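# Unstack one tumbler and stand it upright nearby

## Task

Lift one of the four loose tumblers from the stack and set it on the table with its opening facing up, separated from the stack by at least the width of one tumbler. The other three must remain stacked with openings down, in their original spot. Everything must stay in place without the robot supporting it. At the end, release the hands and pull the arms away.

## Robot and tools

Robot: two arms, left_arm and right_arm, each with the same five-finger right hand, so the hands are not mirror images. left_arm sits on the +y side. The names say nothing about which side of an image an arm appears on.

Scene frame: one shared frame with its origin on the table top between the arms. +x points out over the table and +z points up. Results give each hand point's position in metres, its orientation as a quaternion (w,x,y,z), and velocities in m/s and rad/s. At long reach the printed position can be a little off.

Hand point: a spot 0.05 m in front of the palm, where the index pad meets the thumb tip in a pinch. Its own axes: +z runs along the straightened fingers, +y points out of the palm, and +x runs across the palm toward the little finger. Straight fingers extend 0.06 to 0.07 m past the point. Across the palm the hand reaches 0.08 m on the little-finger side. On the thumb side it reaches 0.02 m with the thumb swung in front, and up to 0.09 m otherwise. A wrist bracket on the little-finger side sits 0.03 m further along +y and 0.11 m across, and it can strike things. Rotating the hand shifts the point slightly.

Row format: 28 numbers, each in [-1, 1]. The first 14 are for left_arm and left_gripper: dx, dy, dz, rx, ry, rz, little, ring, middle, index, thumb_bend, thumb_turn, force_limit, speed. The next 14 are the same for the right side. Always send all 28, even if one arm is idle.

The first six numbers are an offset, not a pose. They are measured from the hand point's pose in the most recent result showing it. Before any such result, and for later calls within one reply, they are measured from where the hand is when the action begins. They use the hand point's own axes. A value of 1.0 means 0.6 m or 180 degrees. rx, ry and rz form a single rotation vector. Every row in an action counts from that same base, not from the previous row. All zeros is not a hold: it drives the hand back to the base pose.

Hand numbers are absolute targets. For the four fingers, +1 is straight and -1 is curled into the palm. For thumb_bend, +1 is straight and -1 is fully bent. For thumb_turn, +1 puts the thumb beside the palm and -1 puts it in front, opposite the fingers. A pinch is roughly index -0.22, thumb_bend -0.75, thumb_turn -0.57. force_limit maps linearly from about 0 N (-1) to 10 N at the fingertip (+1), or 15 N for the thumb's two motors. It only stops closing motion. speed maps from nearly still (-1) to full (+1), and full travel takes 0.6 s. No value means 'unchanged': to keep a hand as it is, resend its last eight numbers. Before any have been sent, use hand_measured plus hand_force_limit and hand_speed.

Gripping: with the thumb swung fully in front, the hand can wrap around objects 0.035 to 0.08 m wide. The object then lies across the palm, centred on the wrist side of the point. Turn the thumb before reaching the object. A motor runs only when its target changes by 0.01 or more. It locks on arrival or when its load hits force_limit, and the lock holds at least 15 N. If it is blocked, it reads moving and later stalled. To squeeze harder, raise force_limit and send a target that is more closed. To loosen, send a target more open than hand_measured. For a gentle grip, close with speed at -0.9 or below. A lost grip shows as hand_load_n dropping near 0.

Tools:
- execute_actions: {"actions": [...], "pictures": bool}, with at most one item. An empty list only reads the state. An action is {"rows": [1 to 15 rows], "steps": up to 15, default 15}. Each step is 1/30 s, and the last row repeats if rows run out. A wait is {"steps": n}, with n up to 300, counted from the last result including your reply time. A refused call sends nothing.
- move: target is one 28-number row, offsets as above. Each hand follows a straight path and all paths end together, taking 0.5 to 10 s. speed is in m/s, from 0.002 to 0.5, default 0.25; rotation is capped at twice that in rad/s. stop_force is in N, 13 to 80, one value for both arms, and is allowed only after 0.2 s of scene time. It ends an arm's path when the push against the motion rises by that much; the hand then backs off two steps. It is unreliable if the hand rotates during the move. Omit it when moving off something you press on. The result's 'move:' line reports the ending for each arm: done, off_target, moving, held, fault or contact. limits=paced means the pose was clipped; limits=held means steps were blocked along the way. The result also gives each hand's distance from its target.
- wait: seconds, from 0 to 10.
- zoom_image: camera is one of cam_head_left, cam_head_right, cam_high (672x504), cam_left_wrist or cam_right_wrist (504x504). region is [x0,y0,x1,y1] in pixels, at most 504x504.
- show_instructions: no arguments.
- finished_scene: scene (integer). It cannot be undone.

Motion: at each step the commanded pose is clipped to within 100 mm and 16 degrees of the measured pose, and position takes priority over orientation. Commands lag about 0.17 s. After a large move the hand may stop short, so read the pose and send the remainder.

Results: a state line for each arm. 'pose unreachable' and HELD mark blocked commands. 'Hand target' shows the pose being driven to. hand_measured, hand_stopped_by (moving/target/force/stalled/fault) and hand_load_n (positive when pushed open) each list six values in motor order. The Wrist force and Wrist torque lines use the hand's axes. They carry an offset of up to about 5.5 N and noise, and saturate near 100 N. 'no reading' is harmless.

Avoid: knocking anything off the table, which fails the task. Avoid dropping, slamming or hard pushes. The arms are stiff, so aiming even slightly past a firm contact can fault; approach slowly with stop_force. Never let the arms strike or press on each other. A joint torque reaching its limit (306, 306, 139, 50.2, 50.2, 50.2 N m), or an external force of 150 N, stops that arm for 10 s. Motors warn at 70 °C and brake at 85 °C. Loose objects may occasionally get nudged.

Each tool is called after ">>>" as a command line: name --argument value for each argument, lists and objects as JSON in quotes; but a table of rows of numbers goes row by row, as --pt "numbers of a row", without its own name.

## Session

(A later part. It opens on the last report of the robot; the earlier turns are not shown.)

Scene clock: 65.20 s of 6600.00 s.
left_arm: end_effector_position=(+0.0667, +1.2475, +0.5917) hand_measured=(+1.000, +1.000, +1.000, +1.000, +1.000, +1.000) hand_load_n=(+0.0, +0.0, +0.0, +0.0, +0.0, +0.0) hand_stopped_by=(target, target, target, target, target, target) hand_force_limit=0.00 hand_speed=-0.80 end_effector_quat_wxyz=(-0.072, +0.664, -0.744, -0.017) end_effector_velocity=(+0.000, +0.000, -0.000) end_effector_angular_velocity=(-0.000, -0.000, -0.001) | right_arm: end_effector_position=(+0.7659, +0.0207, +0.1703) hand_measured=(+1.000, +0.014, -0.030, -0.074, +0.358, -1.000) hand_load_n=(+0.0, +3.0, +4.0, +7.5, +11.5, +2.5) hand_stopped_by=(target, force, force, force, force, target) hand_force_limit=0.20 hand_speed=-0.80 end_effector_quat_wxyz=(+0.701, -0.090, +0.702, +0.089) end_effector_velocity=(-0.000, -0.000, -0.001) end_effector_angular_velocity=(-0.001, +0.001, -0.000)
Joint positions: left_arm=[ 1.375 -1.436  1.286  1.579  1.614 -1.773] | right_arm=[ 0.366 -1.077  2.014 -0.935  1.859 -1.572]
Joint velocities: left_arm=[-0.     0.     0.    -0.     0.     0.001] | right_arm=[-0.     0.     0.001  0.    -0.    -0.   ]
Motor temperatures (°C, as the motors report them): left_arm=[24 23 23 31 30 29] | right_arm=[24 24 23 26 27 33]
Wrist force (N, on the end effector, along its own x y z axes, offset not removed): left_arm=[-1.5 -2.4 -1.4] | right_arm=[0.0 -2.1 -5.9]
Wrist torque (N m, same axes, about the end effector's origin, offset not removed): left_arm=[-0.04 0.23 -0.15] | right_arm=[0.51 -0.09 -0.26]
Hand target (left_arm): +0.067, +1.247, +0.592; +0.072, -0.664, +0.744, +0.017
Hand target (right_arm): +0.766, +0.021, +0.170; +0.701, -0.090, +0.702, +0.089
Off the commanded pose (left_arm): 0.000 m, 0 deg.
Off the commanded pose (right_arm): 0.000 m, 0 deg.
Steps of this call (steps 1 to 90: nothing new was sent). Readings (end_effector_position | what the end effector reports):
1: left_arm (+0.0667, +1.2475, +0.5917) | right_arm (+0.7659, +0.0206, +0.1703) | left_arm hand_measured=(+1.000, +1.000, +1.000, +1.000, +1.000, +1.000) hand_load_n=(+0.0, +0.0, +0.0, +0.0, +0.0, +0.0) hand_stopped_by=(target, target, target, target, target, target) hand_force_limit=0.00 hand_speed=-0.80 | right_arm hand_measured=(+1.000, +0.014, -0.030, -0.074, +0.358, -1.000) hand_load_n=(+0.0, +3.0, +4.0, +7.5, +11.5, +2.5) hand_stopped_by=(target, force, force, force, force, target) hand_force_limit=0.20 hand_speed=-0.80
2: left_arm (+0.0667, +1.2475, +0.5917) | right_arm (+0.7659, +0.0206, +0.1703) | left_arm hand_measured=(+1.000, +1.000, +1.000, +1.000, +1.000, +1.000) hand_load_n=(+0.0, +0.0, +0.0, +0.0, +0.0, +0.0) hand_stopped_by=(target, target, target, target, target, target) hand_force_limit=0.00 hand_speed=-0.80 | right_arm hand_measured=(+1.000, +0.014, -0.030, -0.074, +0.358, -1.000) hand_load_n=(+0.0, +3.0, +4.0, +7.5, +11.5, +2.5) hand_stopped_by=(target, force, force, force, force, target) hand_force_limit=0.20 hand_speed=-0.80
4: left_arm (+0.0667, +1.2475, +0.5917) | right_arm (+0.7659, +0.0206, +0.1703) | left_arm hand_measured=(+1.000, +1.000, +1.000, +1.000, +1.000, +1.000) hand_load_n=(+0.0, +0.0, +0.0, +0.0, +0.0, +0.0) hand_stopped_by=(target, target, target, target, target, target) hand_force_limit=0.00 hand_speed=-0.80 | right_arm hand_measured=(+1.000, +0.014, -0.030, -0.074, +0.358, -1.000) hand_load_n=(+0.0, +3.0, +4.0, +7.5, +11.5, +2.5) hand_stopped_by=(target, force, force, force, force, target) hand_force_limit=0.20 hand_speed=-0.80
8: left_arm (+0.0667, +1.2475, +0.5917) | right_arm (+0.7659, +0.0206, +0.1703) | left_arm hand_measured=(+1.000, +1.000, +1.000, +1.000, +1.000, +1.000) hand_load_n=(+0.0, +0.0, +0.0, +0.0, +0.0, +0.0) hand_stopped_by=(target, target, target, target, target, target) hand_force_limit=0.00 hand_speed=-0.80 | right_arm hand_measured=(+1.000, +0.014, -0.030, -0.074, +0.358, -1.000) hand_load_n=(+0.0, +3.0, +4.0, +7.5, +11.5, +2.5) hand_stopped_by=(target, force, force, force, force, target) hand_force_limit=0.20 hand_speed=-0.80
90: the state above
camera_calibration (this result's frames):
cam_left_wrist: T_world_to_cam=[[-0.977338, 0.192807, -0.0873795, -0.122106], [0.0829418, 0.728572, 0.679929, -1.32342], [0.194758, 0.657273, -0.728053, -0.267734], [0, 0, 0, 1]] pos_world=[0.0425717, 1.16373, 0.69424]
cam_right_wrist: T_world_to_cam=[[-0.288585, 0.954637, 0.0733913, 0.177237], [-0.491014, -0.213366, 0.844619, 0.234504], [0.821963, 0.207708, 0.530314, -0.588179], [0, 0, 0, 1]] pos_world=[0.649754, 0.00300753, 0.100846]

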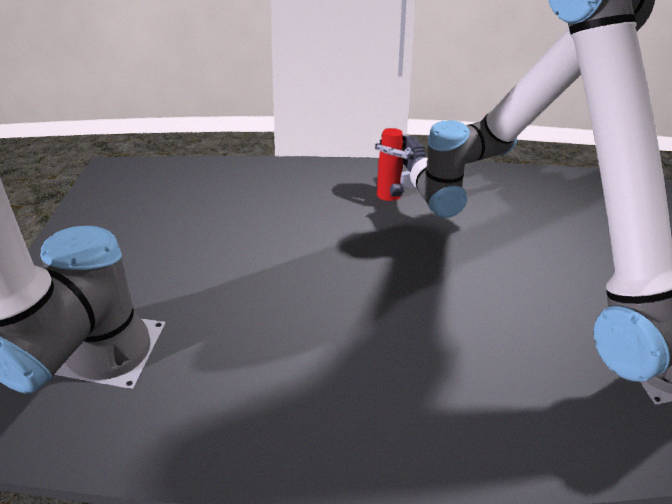

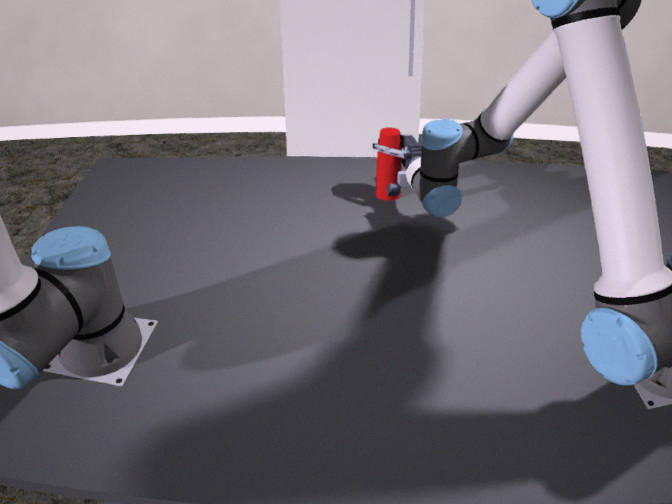

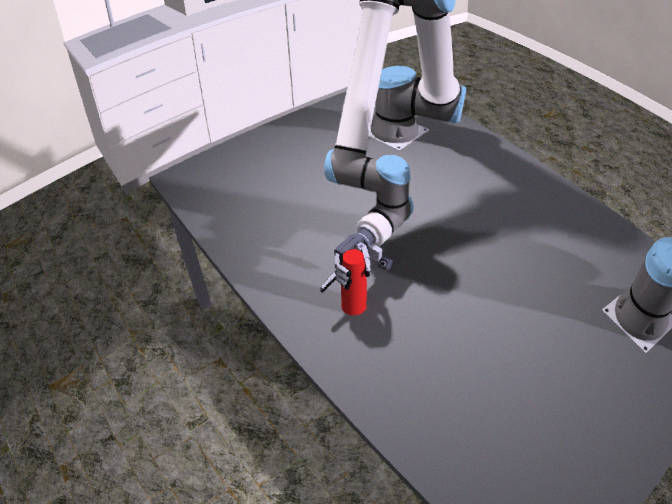

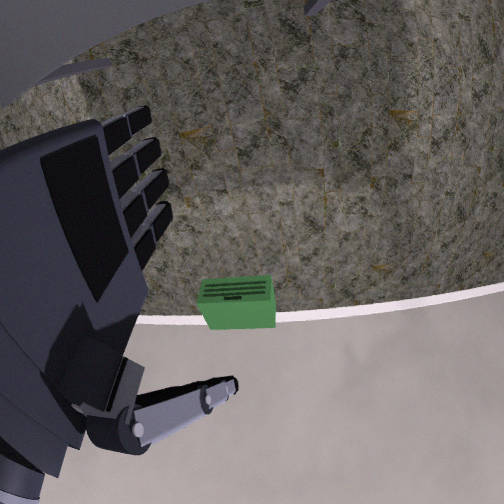

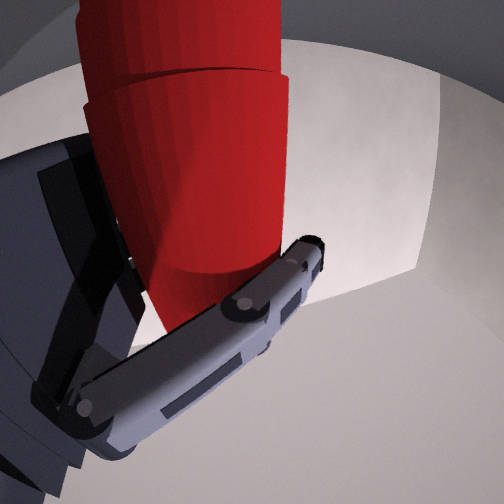

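Lift, move aside, roll.

>>> move --target '[0,0,0,0,0,0,1,1,1,1,1,1,0,-0.8,-0.25,0,0,0,0,0,1,-1,-1,-1,-1,-1,0.2,-0.8]' --speed 0.05

>>> move --target '[0,0,0,0,0,0,1,1,1,1,1,1,0,-0.8,0,-0.42,0.08,0,0,0,1,-1,-1,-1,-1,-1,0.2,-0.8]' --speed 0.15

>>> move --target '[0,0,0,0,0,0,1,1,1,1,1,1,0,-0.8,0,0,0,0,0,0.5,1,-1,-1,-1,-1,-1,0.2,-0.8]' --speed 0.3

>>> move --target '[0,0,0,0,0,0,1,1,1,1,1,1,0,-0.8,0,0,0,0,0,0.5,1,-1,-1,-1,-1,-1,0.2,-0.8]' --speed 0.3

Scene clock: 73.20 s of 6600.00 s.
left_arm: end_effector_position=(+0.0667, +1.2475, +0.5917) hand_measured=(+1.000, +1.000, +1.000, +1.000, +1.000, +1.000) hand_load_n=(+0.0, +0.0, +0.0, +0.0, +0.0, +0.0) hand_stopped_by=(target, target, target, target, target, target) hand_force_limit=0.00 hand_speed=-0.80 end_effector_quat_wxyz=(-0.072, +0.664, -0.744, -0.017) end_effector_velocity=(-0.001, -0.000, -0.002) end_effector_angular_velocity=(-0.003, +0.003, +0.001) | right_arm: end_effector_position=(+0.7661, +0.0210, +0.3201) hand_measured=(+1.000, +0.014, -0.030, -0.074, +0.358, -1.000) hand_load_n=(+0.0, +3.0, +4.0, +7.0, +11.5, +2.0) hand_stopped_by=(target, force, force, force, force, target) hand_force_limit=0.20 hand_speed=-0.80 end_effector_quat_wxyz=(+0.701, -0.090, +0.702, +0.089) end_effector_velocity=(+0.000, -0.000, +0.002) end_effector_angular_velocity=(+0.002, +0.001, +0.000)
Joint positions: left_arm=[ 1.375 -1.436  1.286  1.579  1.614 -1.773] | right_arm=[ 0.366 -1.268  1.941 -0.671  1.859 -1.572]
Joint velocities: left_arm=[ 0.     0.     0.004 -0.    -0.002 -0.   ] | right_arm=[-0.001 -0.002 -0.001  0.004 -0.001  0.002]
Motor temperatures (°C, as the motors report them): left_arm=[24 23 23 31 30 29] | right_arm=[24 24 23 26 27 33]
Wrist force (N, on the end effector, along its own x y z axes, offset not removed): left_arm=[-1.1 -3.2 1.0] | right_arm=[2.6 4.6 2.2]
Wrist torque (N m, same axes, about the end effector's origin, offset not removed): left_arm=[-0.42 0.13 -0.04] | right_arm=[0.94 -0.29 -0.18]
Hand target (left_arm): +0.067, +1.247, +0.592; +0.072, -0.664, +0.744, +0.017
Hand target (right_arm): +0.766, +0.021, +0.320; +0.701, -0.090, +0.702, +0.089
Off the commanded pose (left_arm): 0.000 m, 0 deg.
Off the commanded pose (right_arm): 0.000 m, 0 deg.
After step 90, 1.60 s passed at rest.
move: done
camera_calibration (this result's frames):
cam_left_wrist: T_world_to_cam=[[-0.977338, 0.192807, -0.0873795, -0.122106], [0.0829417, 0.728572, 0.679929, -1.32342], [0.194757, 0.657273, -0.728053, -0.267734], [0, 0, 0, 1]] pos_world=[0.0425716, 1.16373, 0.69424]
cam_right_wrist: T_world_to_cam=[[-0.288588, 0.954639, 0.0733572, 0.165972], [-0.491036, -0.213343, 0.844611, 0.108251], [0.821949, 0.207723, 0.530331, -0.667865], [0, 0, 0, 1]] pos_world=[0.650004, 0.0033823, 0.250584]

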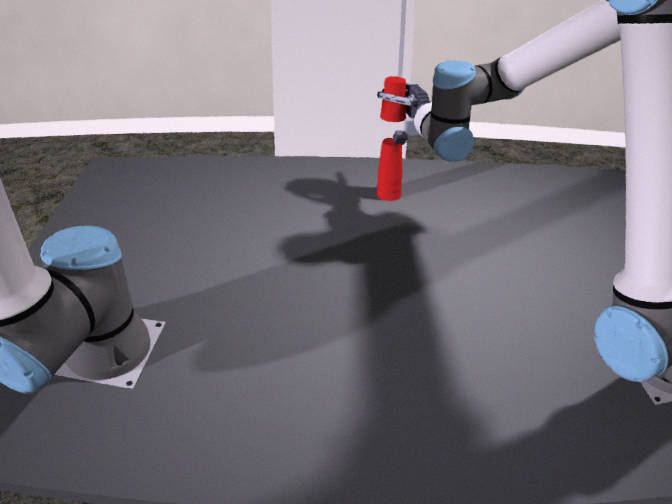

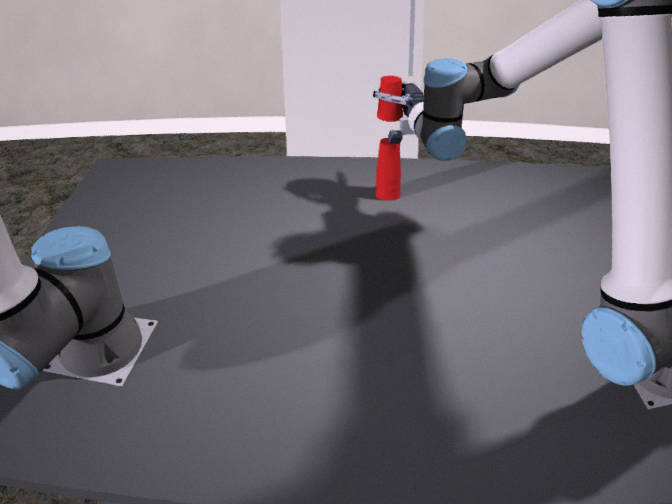

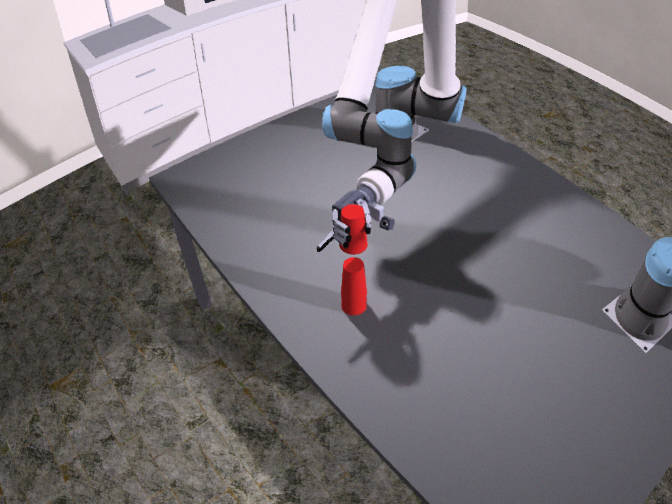

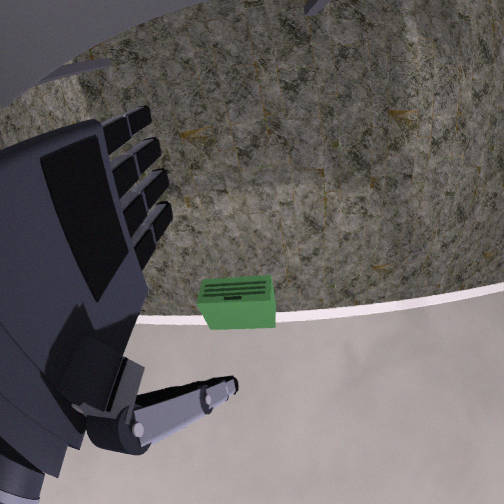

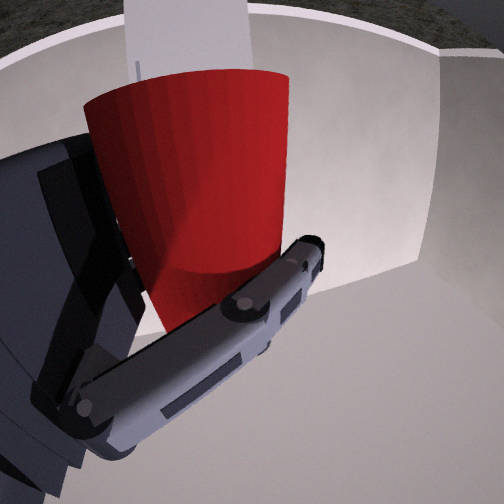

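Scene clock: 75.47 s of 6600.00 s.
left_arm: end_effector_position=(+0.0667, +1.2475, +0.5917) hand_measured=(+1.000, +1.000, +1.000, +1.000, +1.000, +1.000) hand_load_n=(+0.0, +0.0, +0.0, +0.0, +0.0, +0.0) hand_stopped_by=(target, target, target, target, target, target) hand_force_limit=0.00 hand_speed=-0.80 end_effector_quat_wxyz=(-0.072, +0.664, -0.744, -0.017) end_effector_velocity=(-0.001, -0.000, -0.000) end_effector_angular_velocity=(-0.000, +0.002, -0.000) | right_arm: end_effector_position=(+0.8758, -0.2105, +0.3204) hand_measured=(+1.000, +0.014, -0.030, -0.074, +0.358, -1.000) hand_load_n=(+0.0, +3.0, +4.0, +7.0, +11.5, +2.0) hand_stopped_by=(target, force, force, force, force, target) hand_force_limit=0.20 hand_speed=-0.80 end_effector_quat_wxyz=(+0.701, -0.090, +0.702, +0.089) end_effector_velocity=(+0.001, -0.002, -0.000) end_effector_angular_velocity=(+0.001, +0.000, +0.001)
Joint positions: left_arm=[ 1.375 -1.436  1.286  1.579  1.614 -1.773] | right_arm=[-0.057 -1.332  2.027 -0.694  1.436 -1.573]
Joint velocities: left_arm=[ 0.    -0.     0.002 -0.    -0.001  0.   ] | right_arm=[-0.003  0.     0.     0.    -0.004  0.001]
Motor temperatures (°C, as the motors report them): left_arm=[24 23 23 31 30 29] | right_arm=[24 24 23 26 27 33]
Wrist force (N, on the end effector, along its own x y z axes, offset not removed): left_arm=[-1.9 -3.3 -0.5] | right_arm=[2.7 -3.3 -5.0]
Wrist torque (N m, same axes, about the end effector's origin, offset not removed): left_arm=[-0.19 0.26 -0.15] | right_arm=[0.02 -0.20 -0.39]
Hand target (left_arm): +0.067, +1.247, +0.592; +0.072, -0.664, +0.744, +0.017
Hand target (right_arm): +0.876, -0.211, +0.320; +0.701, -0.091, +0.702, +0.089
Off the commanded pose (left_arm): 0.000 m, 0 deg.
Off the commanded pose (right_arm): 0.000 m, 0 deg.
move: done
camera_calibration (this result's frames):
cam_left_wrist: T_world_to_cam=[[-0.977338, 0.192807, -0.0873794, -0.122106], [0.0829418, 0.728572, 0.679929, -1.32342], [0.194757, 0.657273, -0.728053, -0.267734], [0, 0, 0, 1]] pos_world=[0.0425716, 1.16373, 0.69424]
cam_right_wrist: T_world_to_cam=[[-0.288556, 0.954723, 0.072388, 0.418952], [-0.491334, -0.212543, 0.84464, 0.112831], [0.821782, 0.208159, 0.530418, -0.709906], [0, 0, 0, 1]] pos_world=[0.759718, -0.228228, 0.250918]

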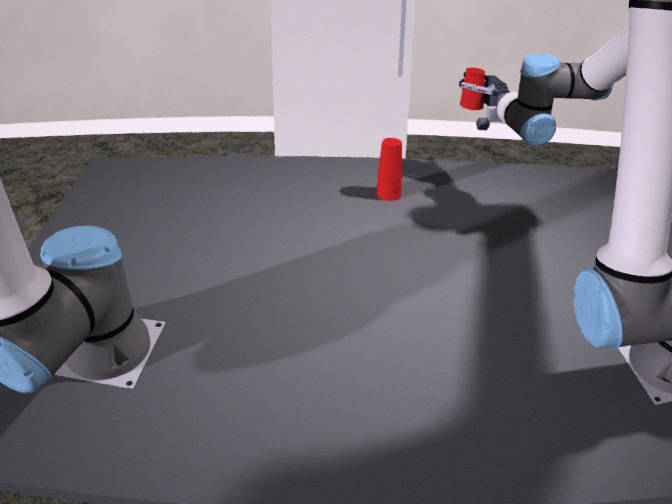

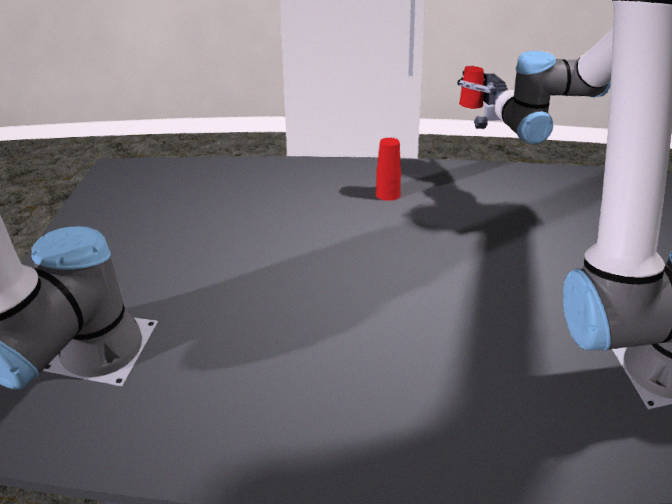

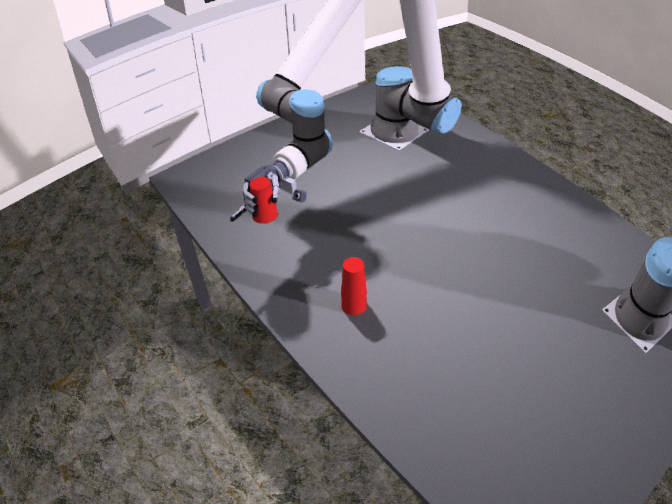

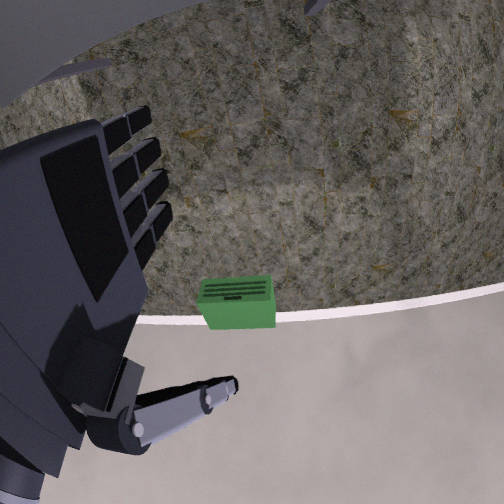

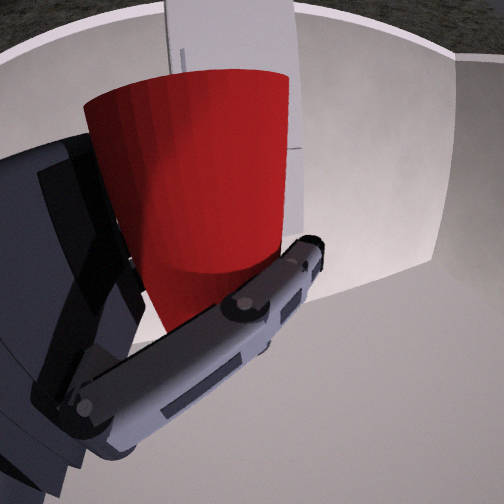

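Scene clock: 78.63 s of 6600.00 s.
left_arm: end_effector_position=(+0.0667, +1.2475, +0.5917) hand_measured=(+1.000, +1.000, +1.000, +1.000, +1.000, +1.000) hand_load_n=(+0.0, +0.0, +0.0, +0.0, +0.0, +0.0) hand_stopped_by=(target, target, target, target, target, target) hand_force_limit=0.00 hand_speed=-0.80 end_effector_quat_wxyz=(-0.072, +0.664, -0.744, -0.017) end_effector_velocity=(+0.001, -0.001, +0.000) end_effector_angular_velocity=(+0.000, -0.000, -0.002) | right_arm: end_effector_position=(+0.8758, -0.2106, +0.3204) hand_measured=(+1.000, +0.014, -0.030, -0.074, +0.358, -1.000) hand_load_n=(+0.0, +3.0, +4.0, +7.5, +11.5, +2.5) hand_stopped_by=(target, force, force, force, force, target) hand_force_limit=0.20 hand_speed=-0.80 end_effector_quat_wxyz=(+0.433, +0.432, +0.560, +0.558) end_effector_velocity=(+0.000, +0.000, -0.000) end_effector_angular_velocity=(+0.013, +0.004, -0.000)
Joint positions: left_arm=[ 1.375 -1.436  1.286  1.579  1.614 -1.773] | right_arm=[ 0.096 -1.268  2.007 -0.738  1.589 -0.003]
Joint velocities: left_arm=[-0.001 -0.001  0.001  0.     0.     0.   ] | right_arm=[ 0.002  0.    -0.001  0.002  0.002  0.013]
Motor temperatures (°C, as the motors report them): left_arm=[24 23 23 31 30 29] | right_arm=[24 24 23 26 27 33]
Wrist force (N, on the end effector, along its own x y z axes, offset not removed): left_arm=[-1.0 -1.5 -1.6] | right_arm=[-0.3 -0.3 -2.4]
Wrist torque (N m, same axes, about the end effector's origin, offset not removed): left_arm=[0.09 0.15 0.02] | right_arm=[0.65 0.18 -0.43]
Hand target (left_arm): +0.067, +1.247, +0.592; +0.072, -0.664, +0.744, +0.017
Hand target (right_arm): +0.876, -0.211, +0.320; +0.433, +0.432, +0.560, +0.559
Off the commanded pose (left_arm): 0.000 m, 0 deg.
Off the commanded pose (right_arm): 0.000 m, 0 deg.
move: done
camera_calibration (this result's frames):
cam_left_wrist: T_world_to_cam=[[-0.977338, 0.192807, -0.0873795, -0.122105], [0.0829416, 0.728572, 0.679929, -1.32342], [0.194757, 0.657273, -0.728053, -0.267734], [0, 0, 0, 1]] pos_world=[0.0425716, 1.16373, 0.69424]
cam_right_wrist: T_world_to_cam=[[-0.0188823, -0.078357, 0.996747, -0.330895], [-0.300547, -0.950372, -0.0804049, 0.0867966], [0.95358, -0.301088, -0.00560479, -0.760785], [0, 0, 0, 1]] pos_world=[0.745308, -0.172502, 0.332533]

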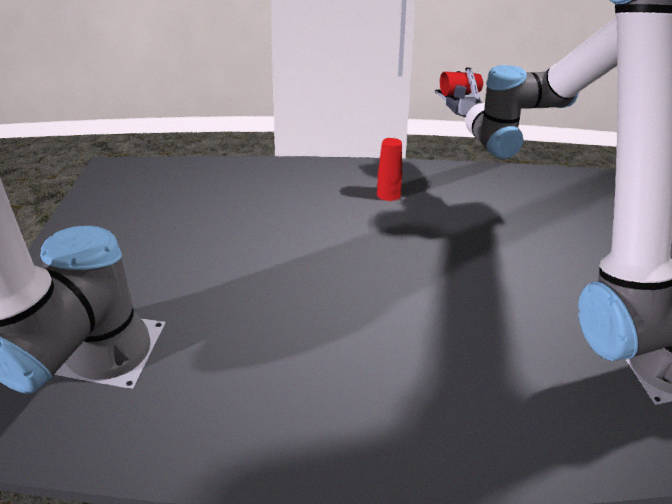

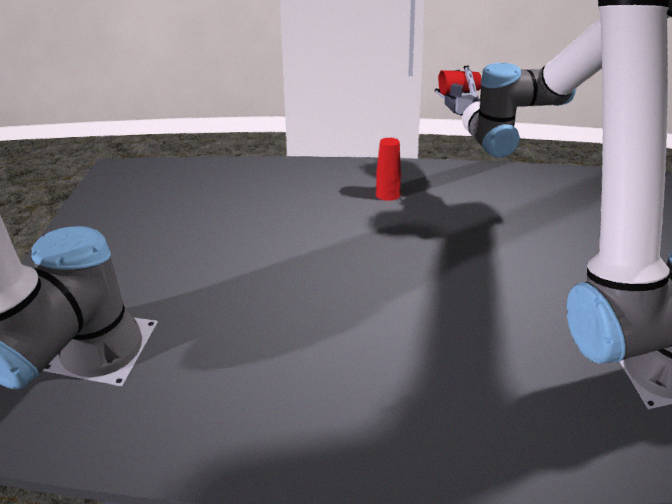

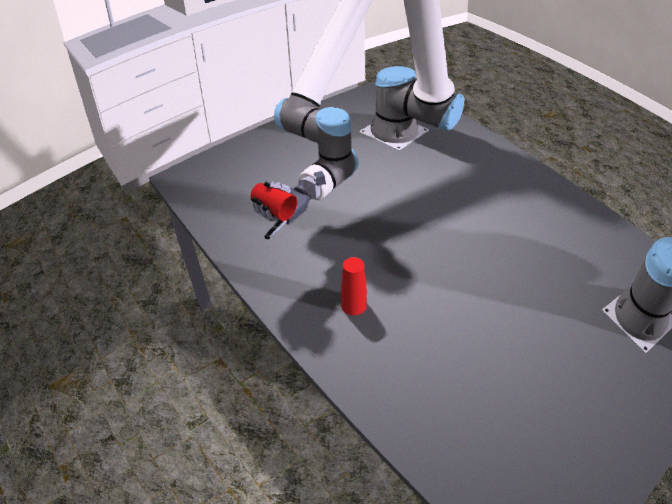

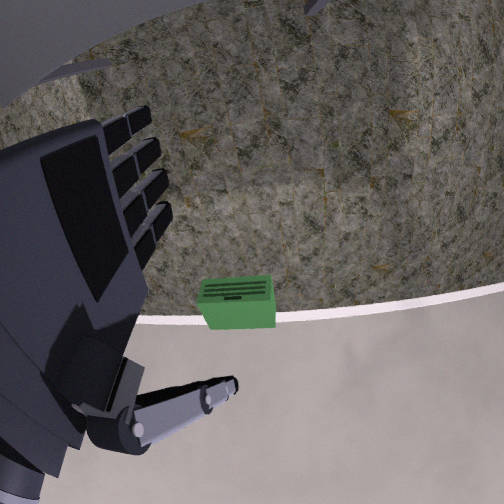

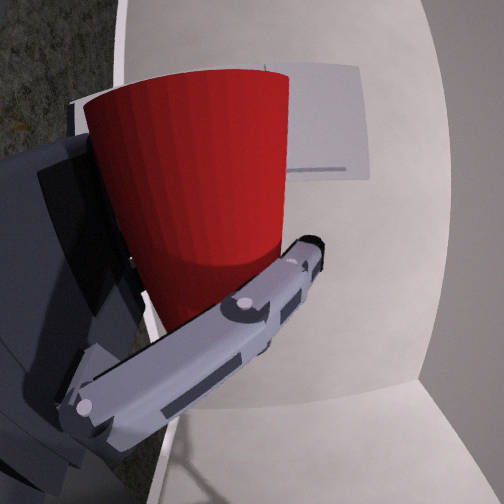

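Scene clock: 81.80 s of 6600.00 s.
left_arm: end_effector_position=(+0.0667, +1.2475, +0.5917) hand_measured=(+1.000, +1.000, +1.000, +1.000, +1.000, +1.000) hand_load_n=(+0.0, +0.0, +0.0, +0.0, +0.0, +0.0) hand_stopped_by=(target, target, target, target, target, target) hand_force_limit=0.00 hand_speed=-0.80 end_effector_quat_wxyz=(-0.072, +0.664, -0.744, -0.017) end_effector_velocity=(+0.001, +0.000, +0.000) end_effector_angular_velocity=(+0.000, -0.000, -0.001) | right_arm: end_effector_position=(+0.8759, -0.2105, +0.3204) hand_measured=(+1.000, +0.014, -0.030, -0.074, +0.358, -1.000) hand_load_n=(+0.0, +3.0, +4.0, +7.5, +11.5, +2.5) hand_stopped_by=(target, force, force, force, force, target) hand_force_limit=0.20 hand_speed=-0.80 end_effector_quat_wxyz=(-0.088, +0.702, +0.091, +0.701) end_effector_velocity=(+0.000, -0.001, -0.000) end_effector_angular_velocity=(+0.015, +0.005, -0.000)
Joint positions: left_arm=[ 1.375 -1.436  1.286  1.579  1.614 -1.773] | right_arm=[ 0.144 -1.351  1.92  -0.567  1.637  1.566]
Joint velocities: left_arm=[-0.002  0.001 -0.001 -0.     0.    -0.001] | right_arm=[-0.002 -0.001 -0.     0.002 -0.001  0.016]
Motor temperatures (°C, as the motors report them): left_arm=[24 23 23 31 30 29] | right_arm=[24 24 23 26 27 33]
Wrist force (N, on the end effector, along its own x y z axes, offset not removed): left_arm=[-3.1 -1.4 -1.4] | right_arm=[-0.5 1.9 -4.1]
Wrist torque (N m, same axes, about the end effector's origin, offset not removed): left_arm=[0.09 0.40 -0.15] | right_arm=[0.71 0.30 -0.29]
Hand target (left_arm): +0.067, +1.247, +0.592; +0.072, -0.664, +0.744, +0.017
Hand target (right_arm): +0.876, -0.210, +0.320; -0.089, +0.702, +0.091, +0.701
Off the commanded pose (left_arm): 0.000 m, 0 deg.
Off the commanded pose (right_arm): 0.000 m, 0 deg.
move: done
camera_calibration (this result's frames):
cam_left_wrist: T_world_to_cam=[[-0.977338, 0.192807, -0.0873794, -0.122106], [0.0829418, 0.728572, 0.679929, -1.32342], [0.194757, 0.657273, -0.728053, -0.267734], [0, 0, 0, 1]] pos_world=[0.0425716, 1.16373, 0.69424]
cam_right_wrist: T_world_to_cam=[[0.212946, -0.974586, -0.0695419, -0.380913], [-0.533854, -0.0564445, -0.843691, 0.72395], [0.818324, 0.216786, -0.532306, -0.364617], [0, 0, 0, 1]] pos_world=[0.765972, -0.251326, 0.390213]

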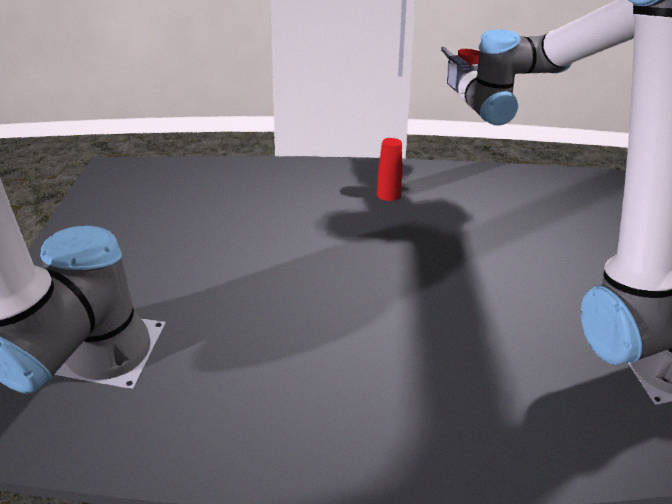

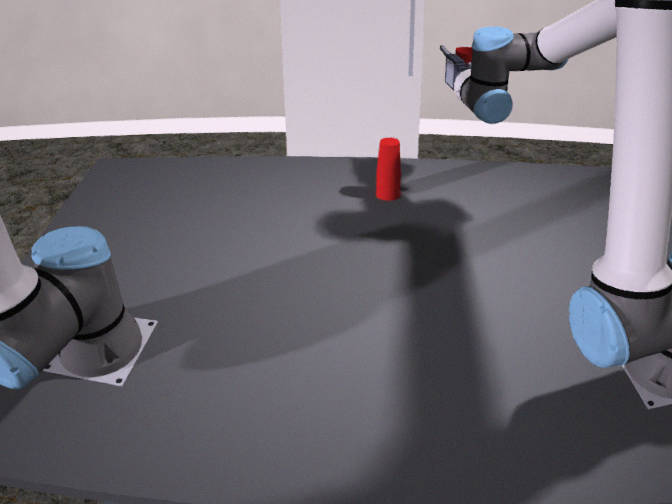

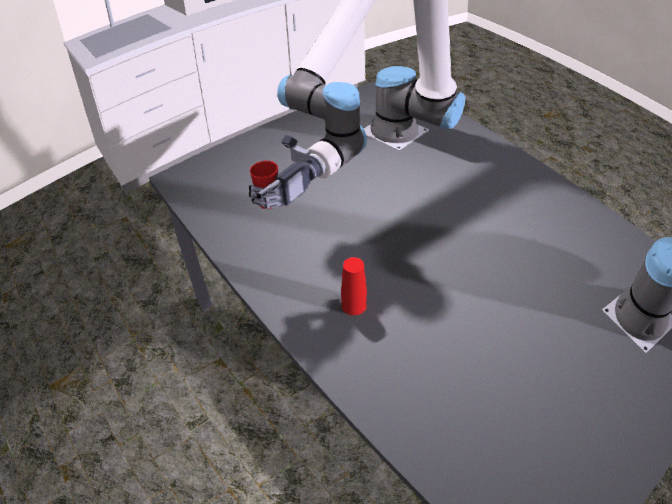

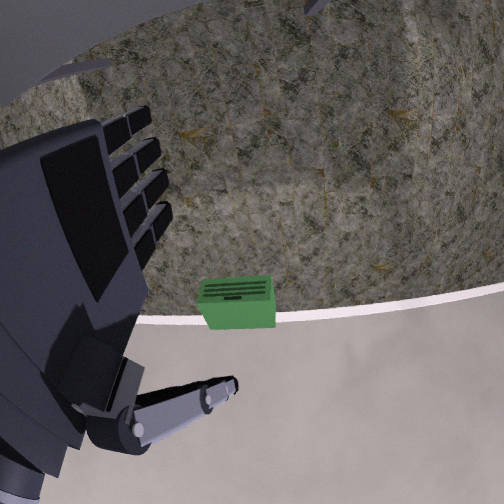

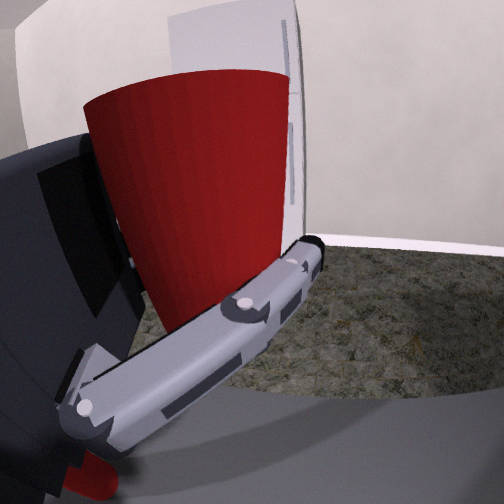

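>>> move --target '[0,0,0,0,0,0,1,1,1,1,1,1,0,-0.8,-0.41,0,-0.22,0,0,0,1,-1,-1,-1,-1,-1,0.2,-0.8]' --speed 0.12

>>> move --target '[0,0,0,0,0,0,1,1,1,1,1,1,0,-0.8,-0.07,0,0,0,0,0,1,-1,-1,-1,-1,-1,0.2,-0.8]' --speed 0.01 --stop_force 13

Scene clock: 88.37 s of 6600.00 s.
left_arm: end_effector_position=(+0.0667, +1.2475, +0.5917) hand_measured=(+1.000, +1.000, +1.000, +1.000, +1.000, +1.000) hand_load_n=(+0.0, +0.0, +0.0, +0.0, +0.0, +0.0) hand_stopped_by=(target, target, target, target, target, target) hand_force_limit=0.00 hand_speed=-0.80 end_effector_quat_wxyz=(-0.072, +0.664, -0.744, -0.017) end_effector_velocity=(+0.001, -0.000, +0.000) end_effector_angular_velocity=(+0.000, -0.001, -0.000) | right_arm: end_effector_position=(+0.7481, -0.2451, +0.0750) hand_measured=(+1.000, +0.014, -0.030, -0.074, +0.358, -1.000) hand_load_n=(+0.0, +3.0, +4.0, +7.5, +11.5, +2.5) hand_stopped_by=(target, force, force, force, force, target) hand_force_limit=0.20 hand_speed=-0.80 end_effector_quat_wxyz=(-0.088, +0.702, +0.091, +0.701) end_effector_velocity=(-0.001, -0.001, -0.002) end_effector_angular_velocity=(+0.001, -0.001, -0.001)
Joint positions: left_arm=[ 1.375 -1.436  1.286  1.579  1.614 -1.773] | right_arm=[ 0.16  -1.163  2.295 -1.131  1.653  1.566]
Joint velocities: left_arm=[-0.001 -0.001 -0.     0.     0.001 -0.001] | right_arm=[ 0.     0.004  0.003 -0.007  0.001  0.001]
Motor temperatures (°C, as the motors report them): left_arm=[24 23 23 31 30 29] | right_arm=[24 24 23 26 27 33]
Wrist force (N, on the end effector, along its own x y z axes, offset not removed): left_arm=[1.7 -3.3 -2.1] | right_arm=[-5.9 -8.1 -1.1]
Wrist torque (N m, same axes, about the end effector's origin, offset not removed): left_arm=[-0.12 -0.22 0.04] | right_arm=[-0.91 0.89 -0.79]
Hand target (left_arm): +0.067, +1.247, +0.592; +0.072, -0.664, +0.744, +0.017
Hand target (right_arm): +0.748, -0.245, +0.075; -0.088, +0.702, +0.091, +0.701
Off the commanded pose (left_arm): 0.000 m, 0 deg.
Off the commanded pose (right_arm): 0.000 m, 0 deg.
After step 90, 0.73 s passed at rest.
move: done
camera_calibration (this result's frames):
cam_left_wrist: T_world_to_cam=[[-0.977338, 0.192807, -0.0873794, -0.122106], [0.0829417, 0.728572, 0.679929, -1.32342], [0.194757, 0.657273, -0.728053, -0.267734], [0, 0, 0, 1]] pos_world=[0.0425716, 1.16373, 0.69424]
cam_right_wrist: T_world_to_cam=[[0.212933, -0.974586, -0.0695853, -0.404488], [-0.533934, -0.0564209, -0.843642, 0.446758], [0.818275, 0.216793, -0.532378, -0.383131], [0, 0, 0, 1]] pos_world=[0.638175, -0.285942, 0.144787]

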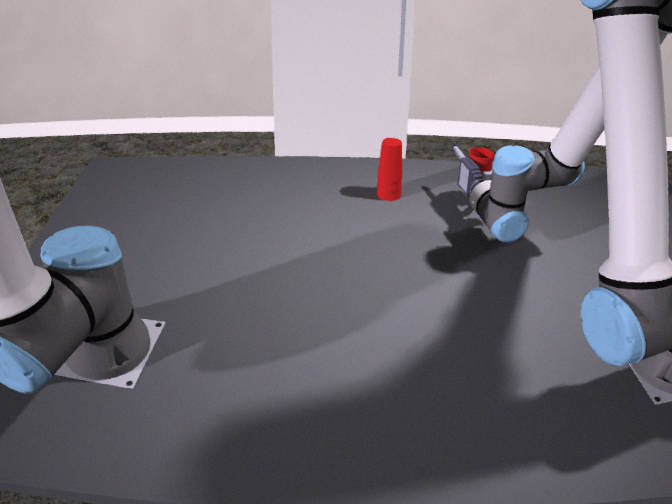

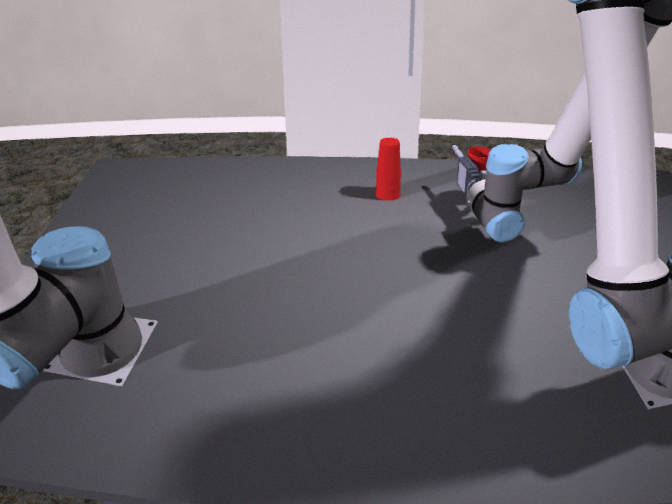

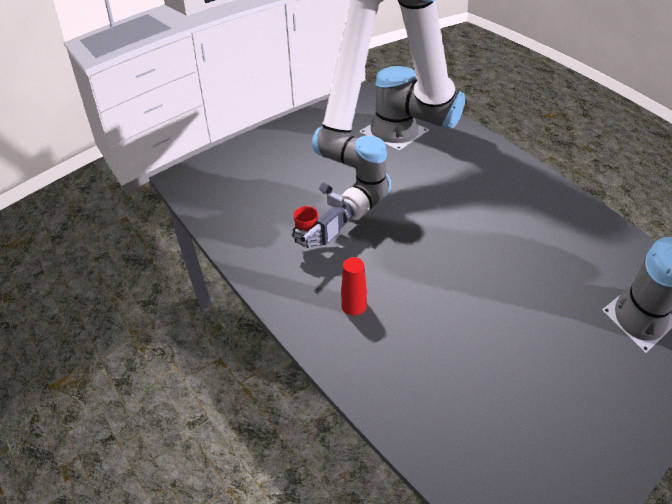

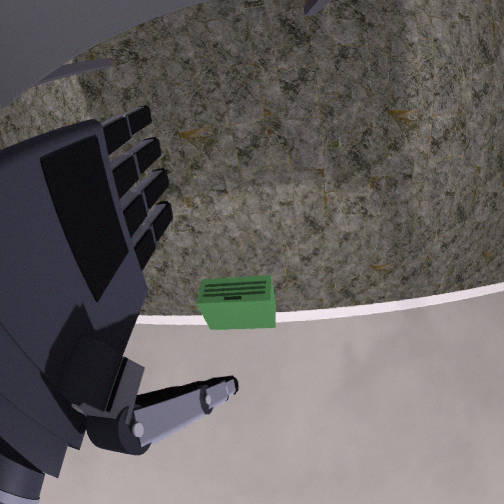

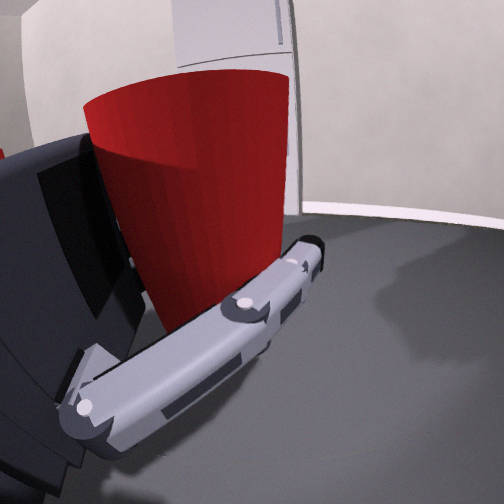

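Scene clock: 92.80 s of 6600.00 s.
left_arm: end_effector_position=(+0.0667, +1.2475, +0.5917) hand_measured=(+1.000, +1.000, +1.000, +1.000, +1.000, +1.000) hand_load_n=(+0.0, +0.0, +0.0, +0.0, +0.0, +0.0) hand_stopped_by=(target, target, target, target, target, target) hand_force_limit=0.00 hand_speed=-0.80 end_effector_quat_wxyz=(-0.072, +0.664, -0.744, -0.017) end_effector_velocity=(-0.001, -0.000, -0.001) end_effector_angular_velocity=(-0.001, +0.001, +0.000) | right_arm: end_effector_position=(+0.7481, -0.2453, +0.0332) hand_measured=(+1.000, +0.014, -0.030, -0.074, +0.358, -1.000) hand_load_n=(+0.0, +3.0, +4.0, +7.5, +11.5, +2.5) hand_stopped_by=(target, force, force, force, force, target) hand_force_limit=0.20 hand_speed=-0.80 end_effector_quat_wxyz=(-0.088, +0.702, +0.091, +0.701) end_effector_velocity=(+0.000, -0.000, -0.002) end_effector_angular_velocity=(+0.000, -0.000, -0.000)
Joint positions: left_arm=[ 1.375 -1.436  1.286  1.579  1.614 -1.773] | right_arm=[ 0.159 -1.079  2.3   -1.22   1.652  1.566]
Joint velocities: left_arm=[ 0.001  0.     0.001 -0.    -0.001  0.001] | right_arm=[-0.     0.005 -0.    -0.005 -0.    -0.   ]
Motor temperatures (°C, as the motors report them): left_arm=[24 23 23 31 30 29] | right_arm=[24 24 23 26 27 33]
Wrist force (N, on the end effector, along its own x y z axes, offset not removed): left_arm=[2.2 -1.6 0.9] | right_arm=[2.3 -0.3 -4.2]
Wrist torque (N m, same axes, about the end effector's origin, offset not removed): left_arm=[0.06 -0.44 0.09] | right_arm=[0.38 -0.12 -0.12]
Hand target (left_arm): +0.067, +1.247, +0.592; +0.072, -0.664, +0.744, +0.017
Hand target (right_arm): +0.748, -0.245, +0.033; -0.088, +0.702, +0.091, +0.701
Off the commanded pose (left_arm): 0.000 m, 0 deg.
Off the commanded pose (right_arm): 0.000 m, 0 deg.
move: done
camera_calibration (this result's frames):
cam_left_wrist: T_world_to_cam=[[-0.977338, 0.192807, -0.0873794, -0.122106], [0.0829419, 0.728572, 0.679929, -1.32342], [0.194758, 0.657273, -0.728053, -0.267734], [0, 0, 0, 1]] pos_world=[0.0425716, 1.16373, 0.69424]
cam_right_wrist: T_world_to_cam=[[0.212931, -0.974586, -0.0695879, -0.407626], [-0.533949, -0.0564216, -0.843632, 0.411512], [0.818266, 0.216792, -0.532393, -0.405276], [0, 0, 0, 1]] pos_world=[0.638146, -0.286188, 0.103032]

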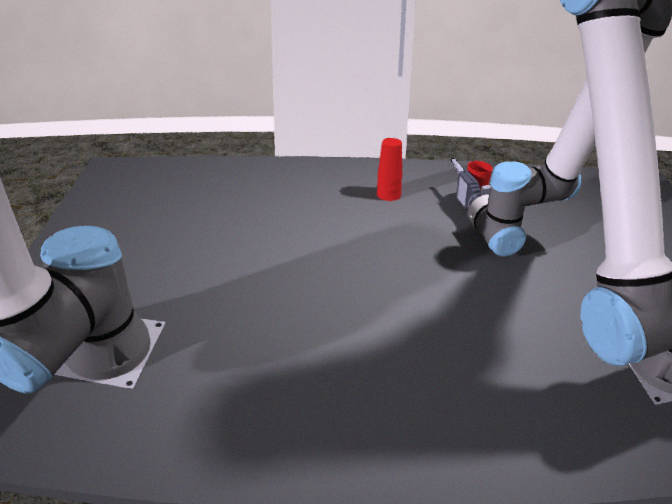

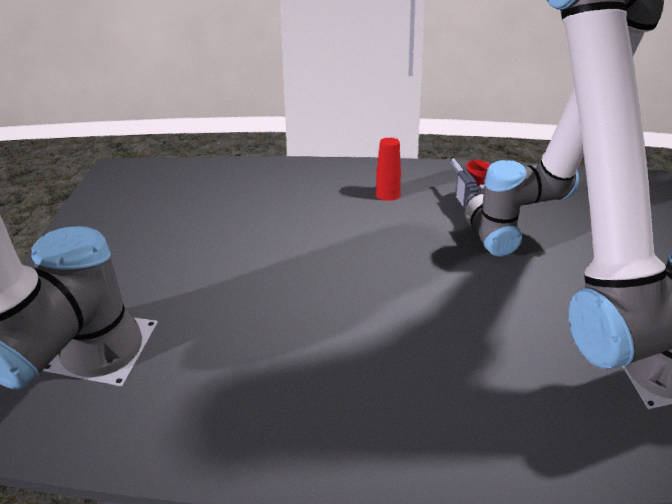

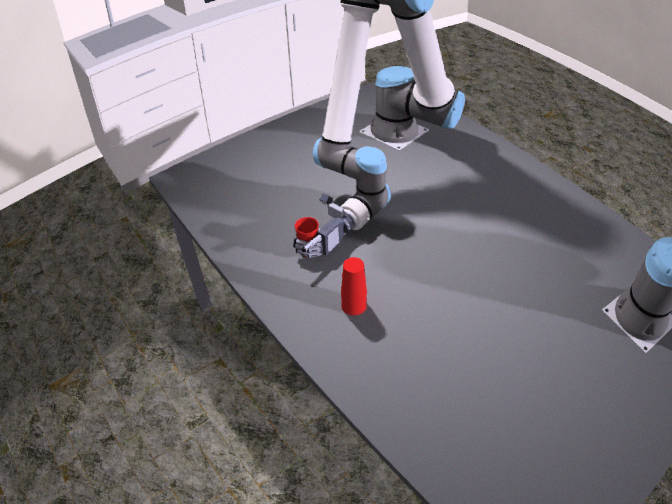

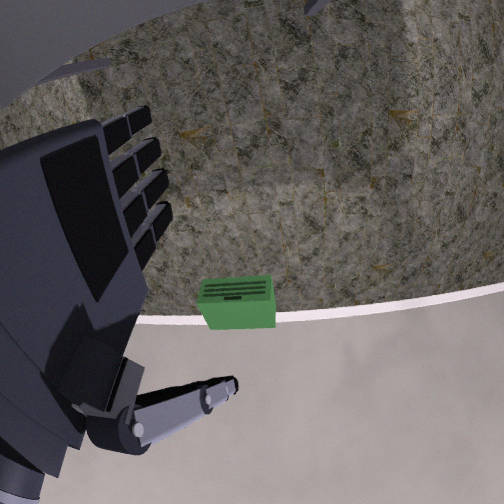

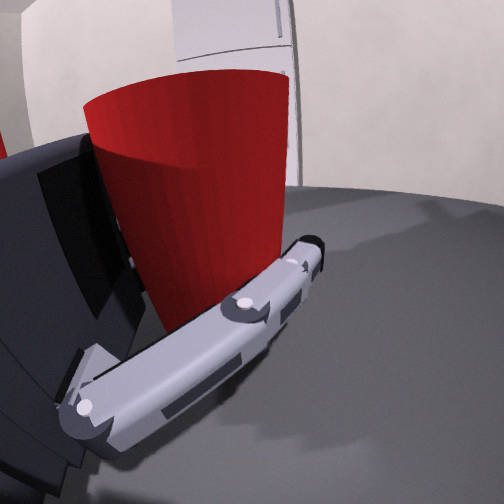

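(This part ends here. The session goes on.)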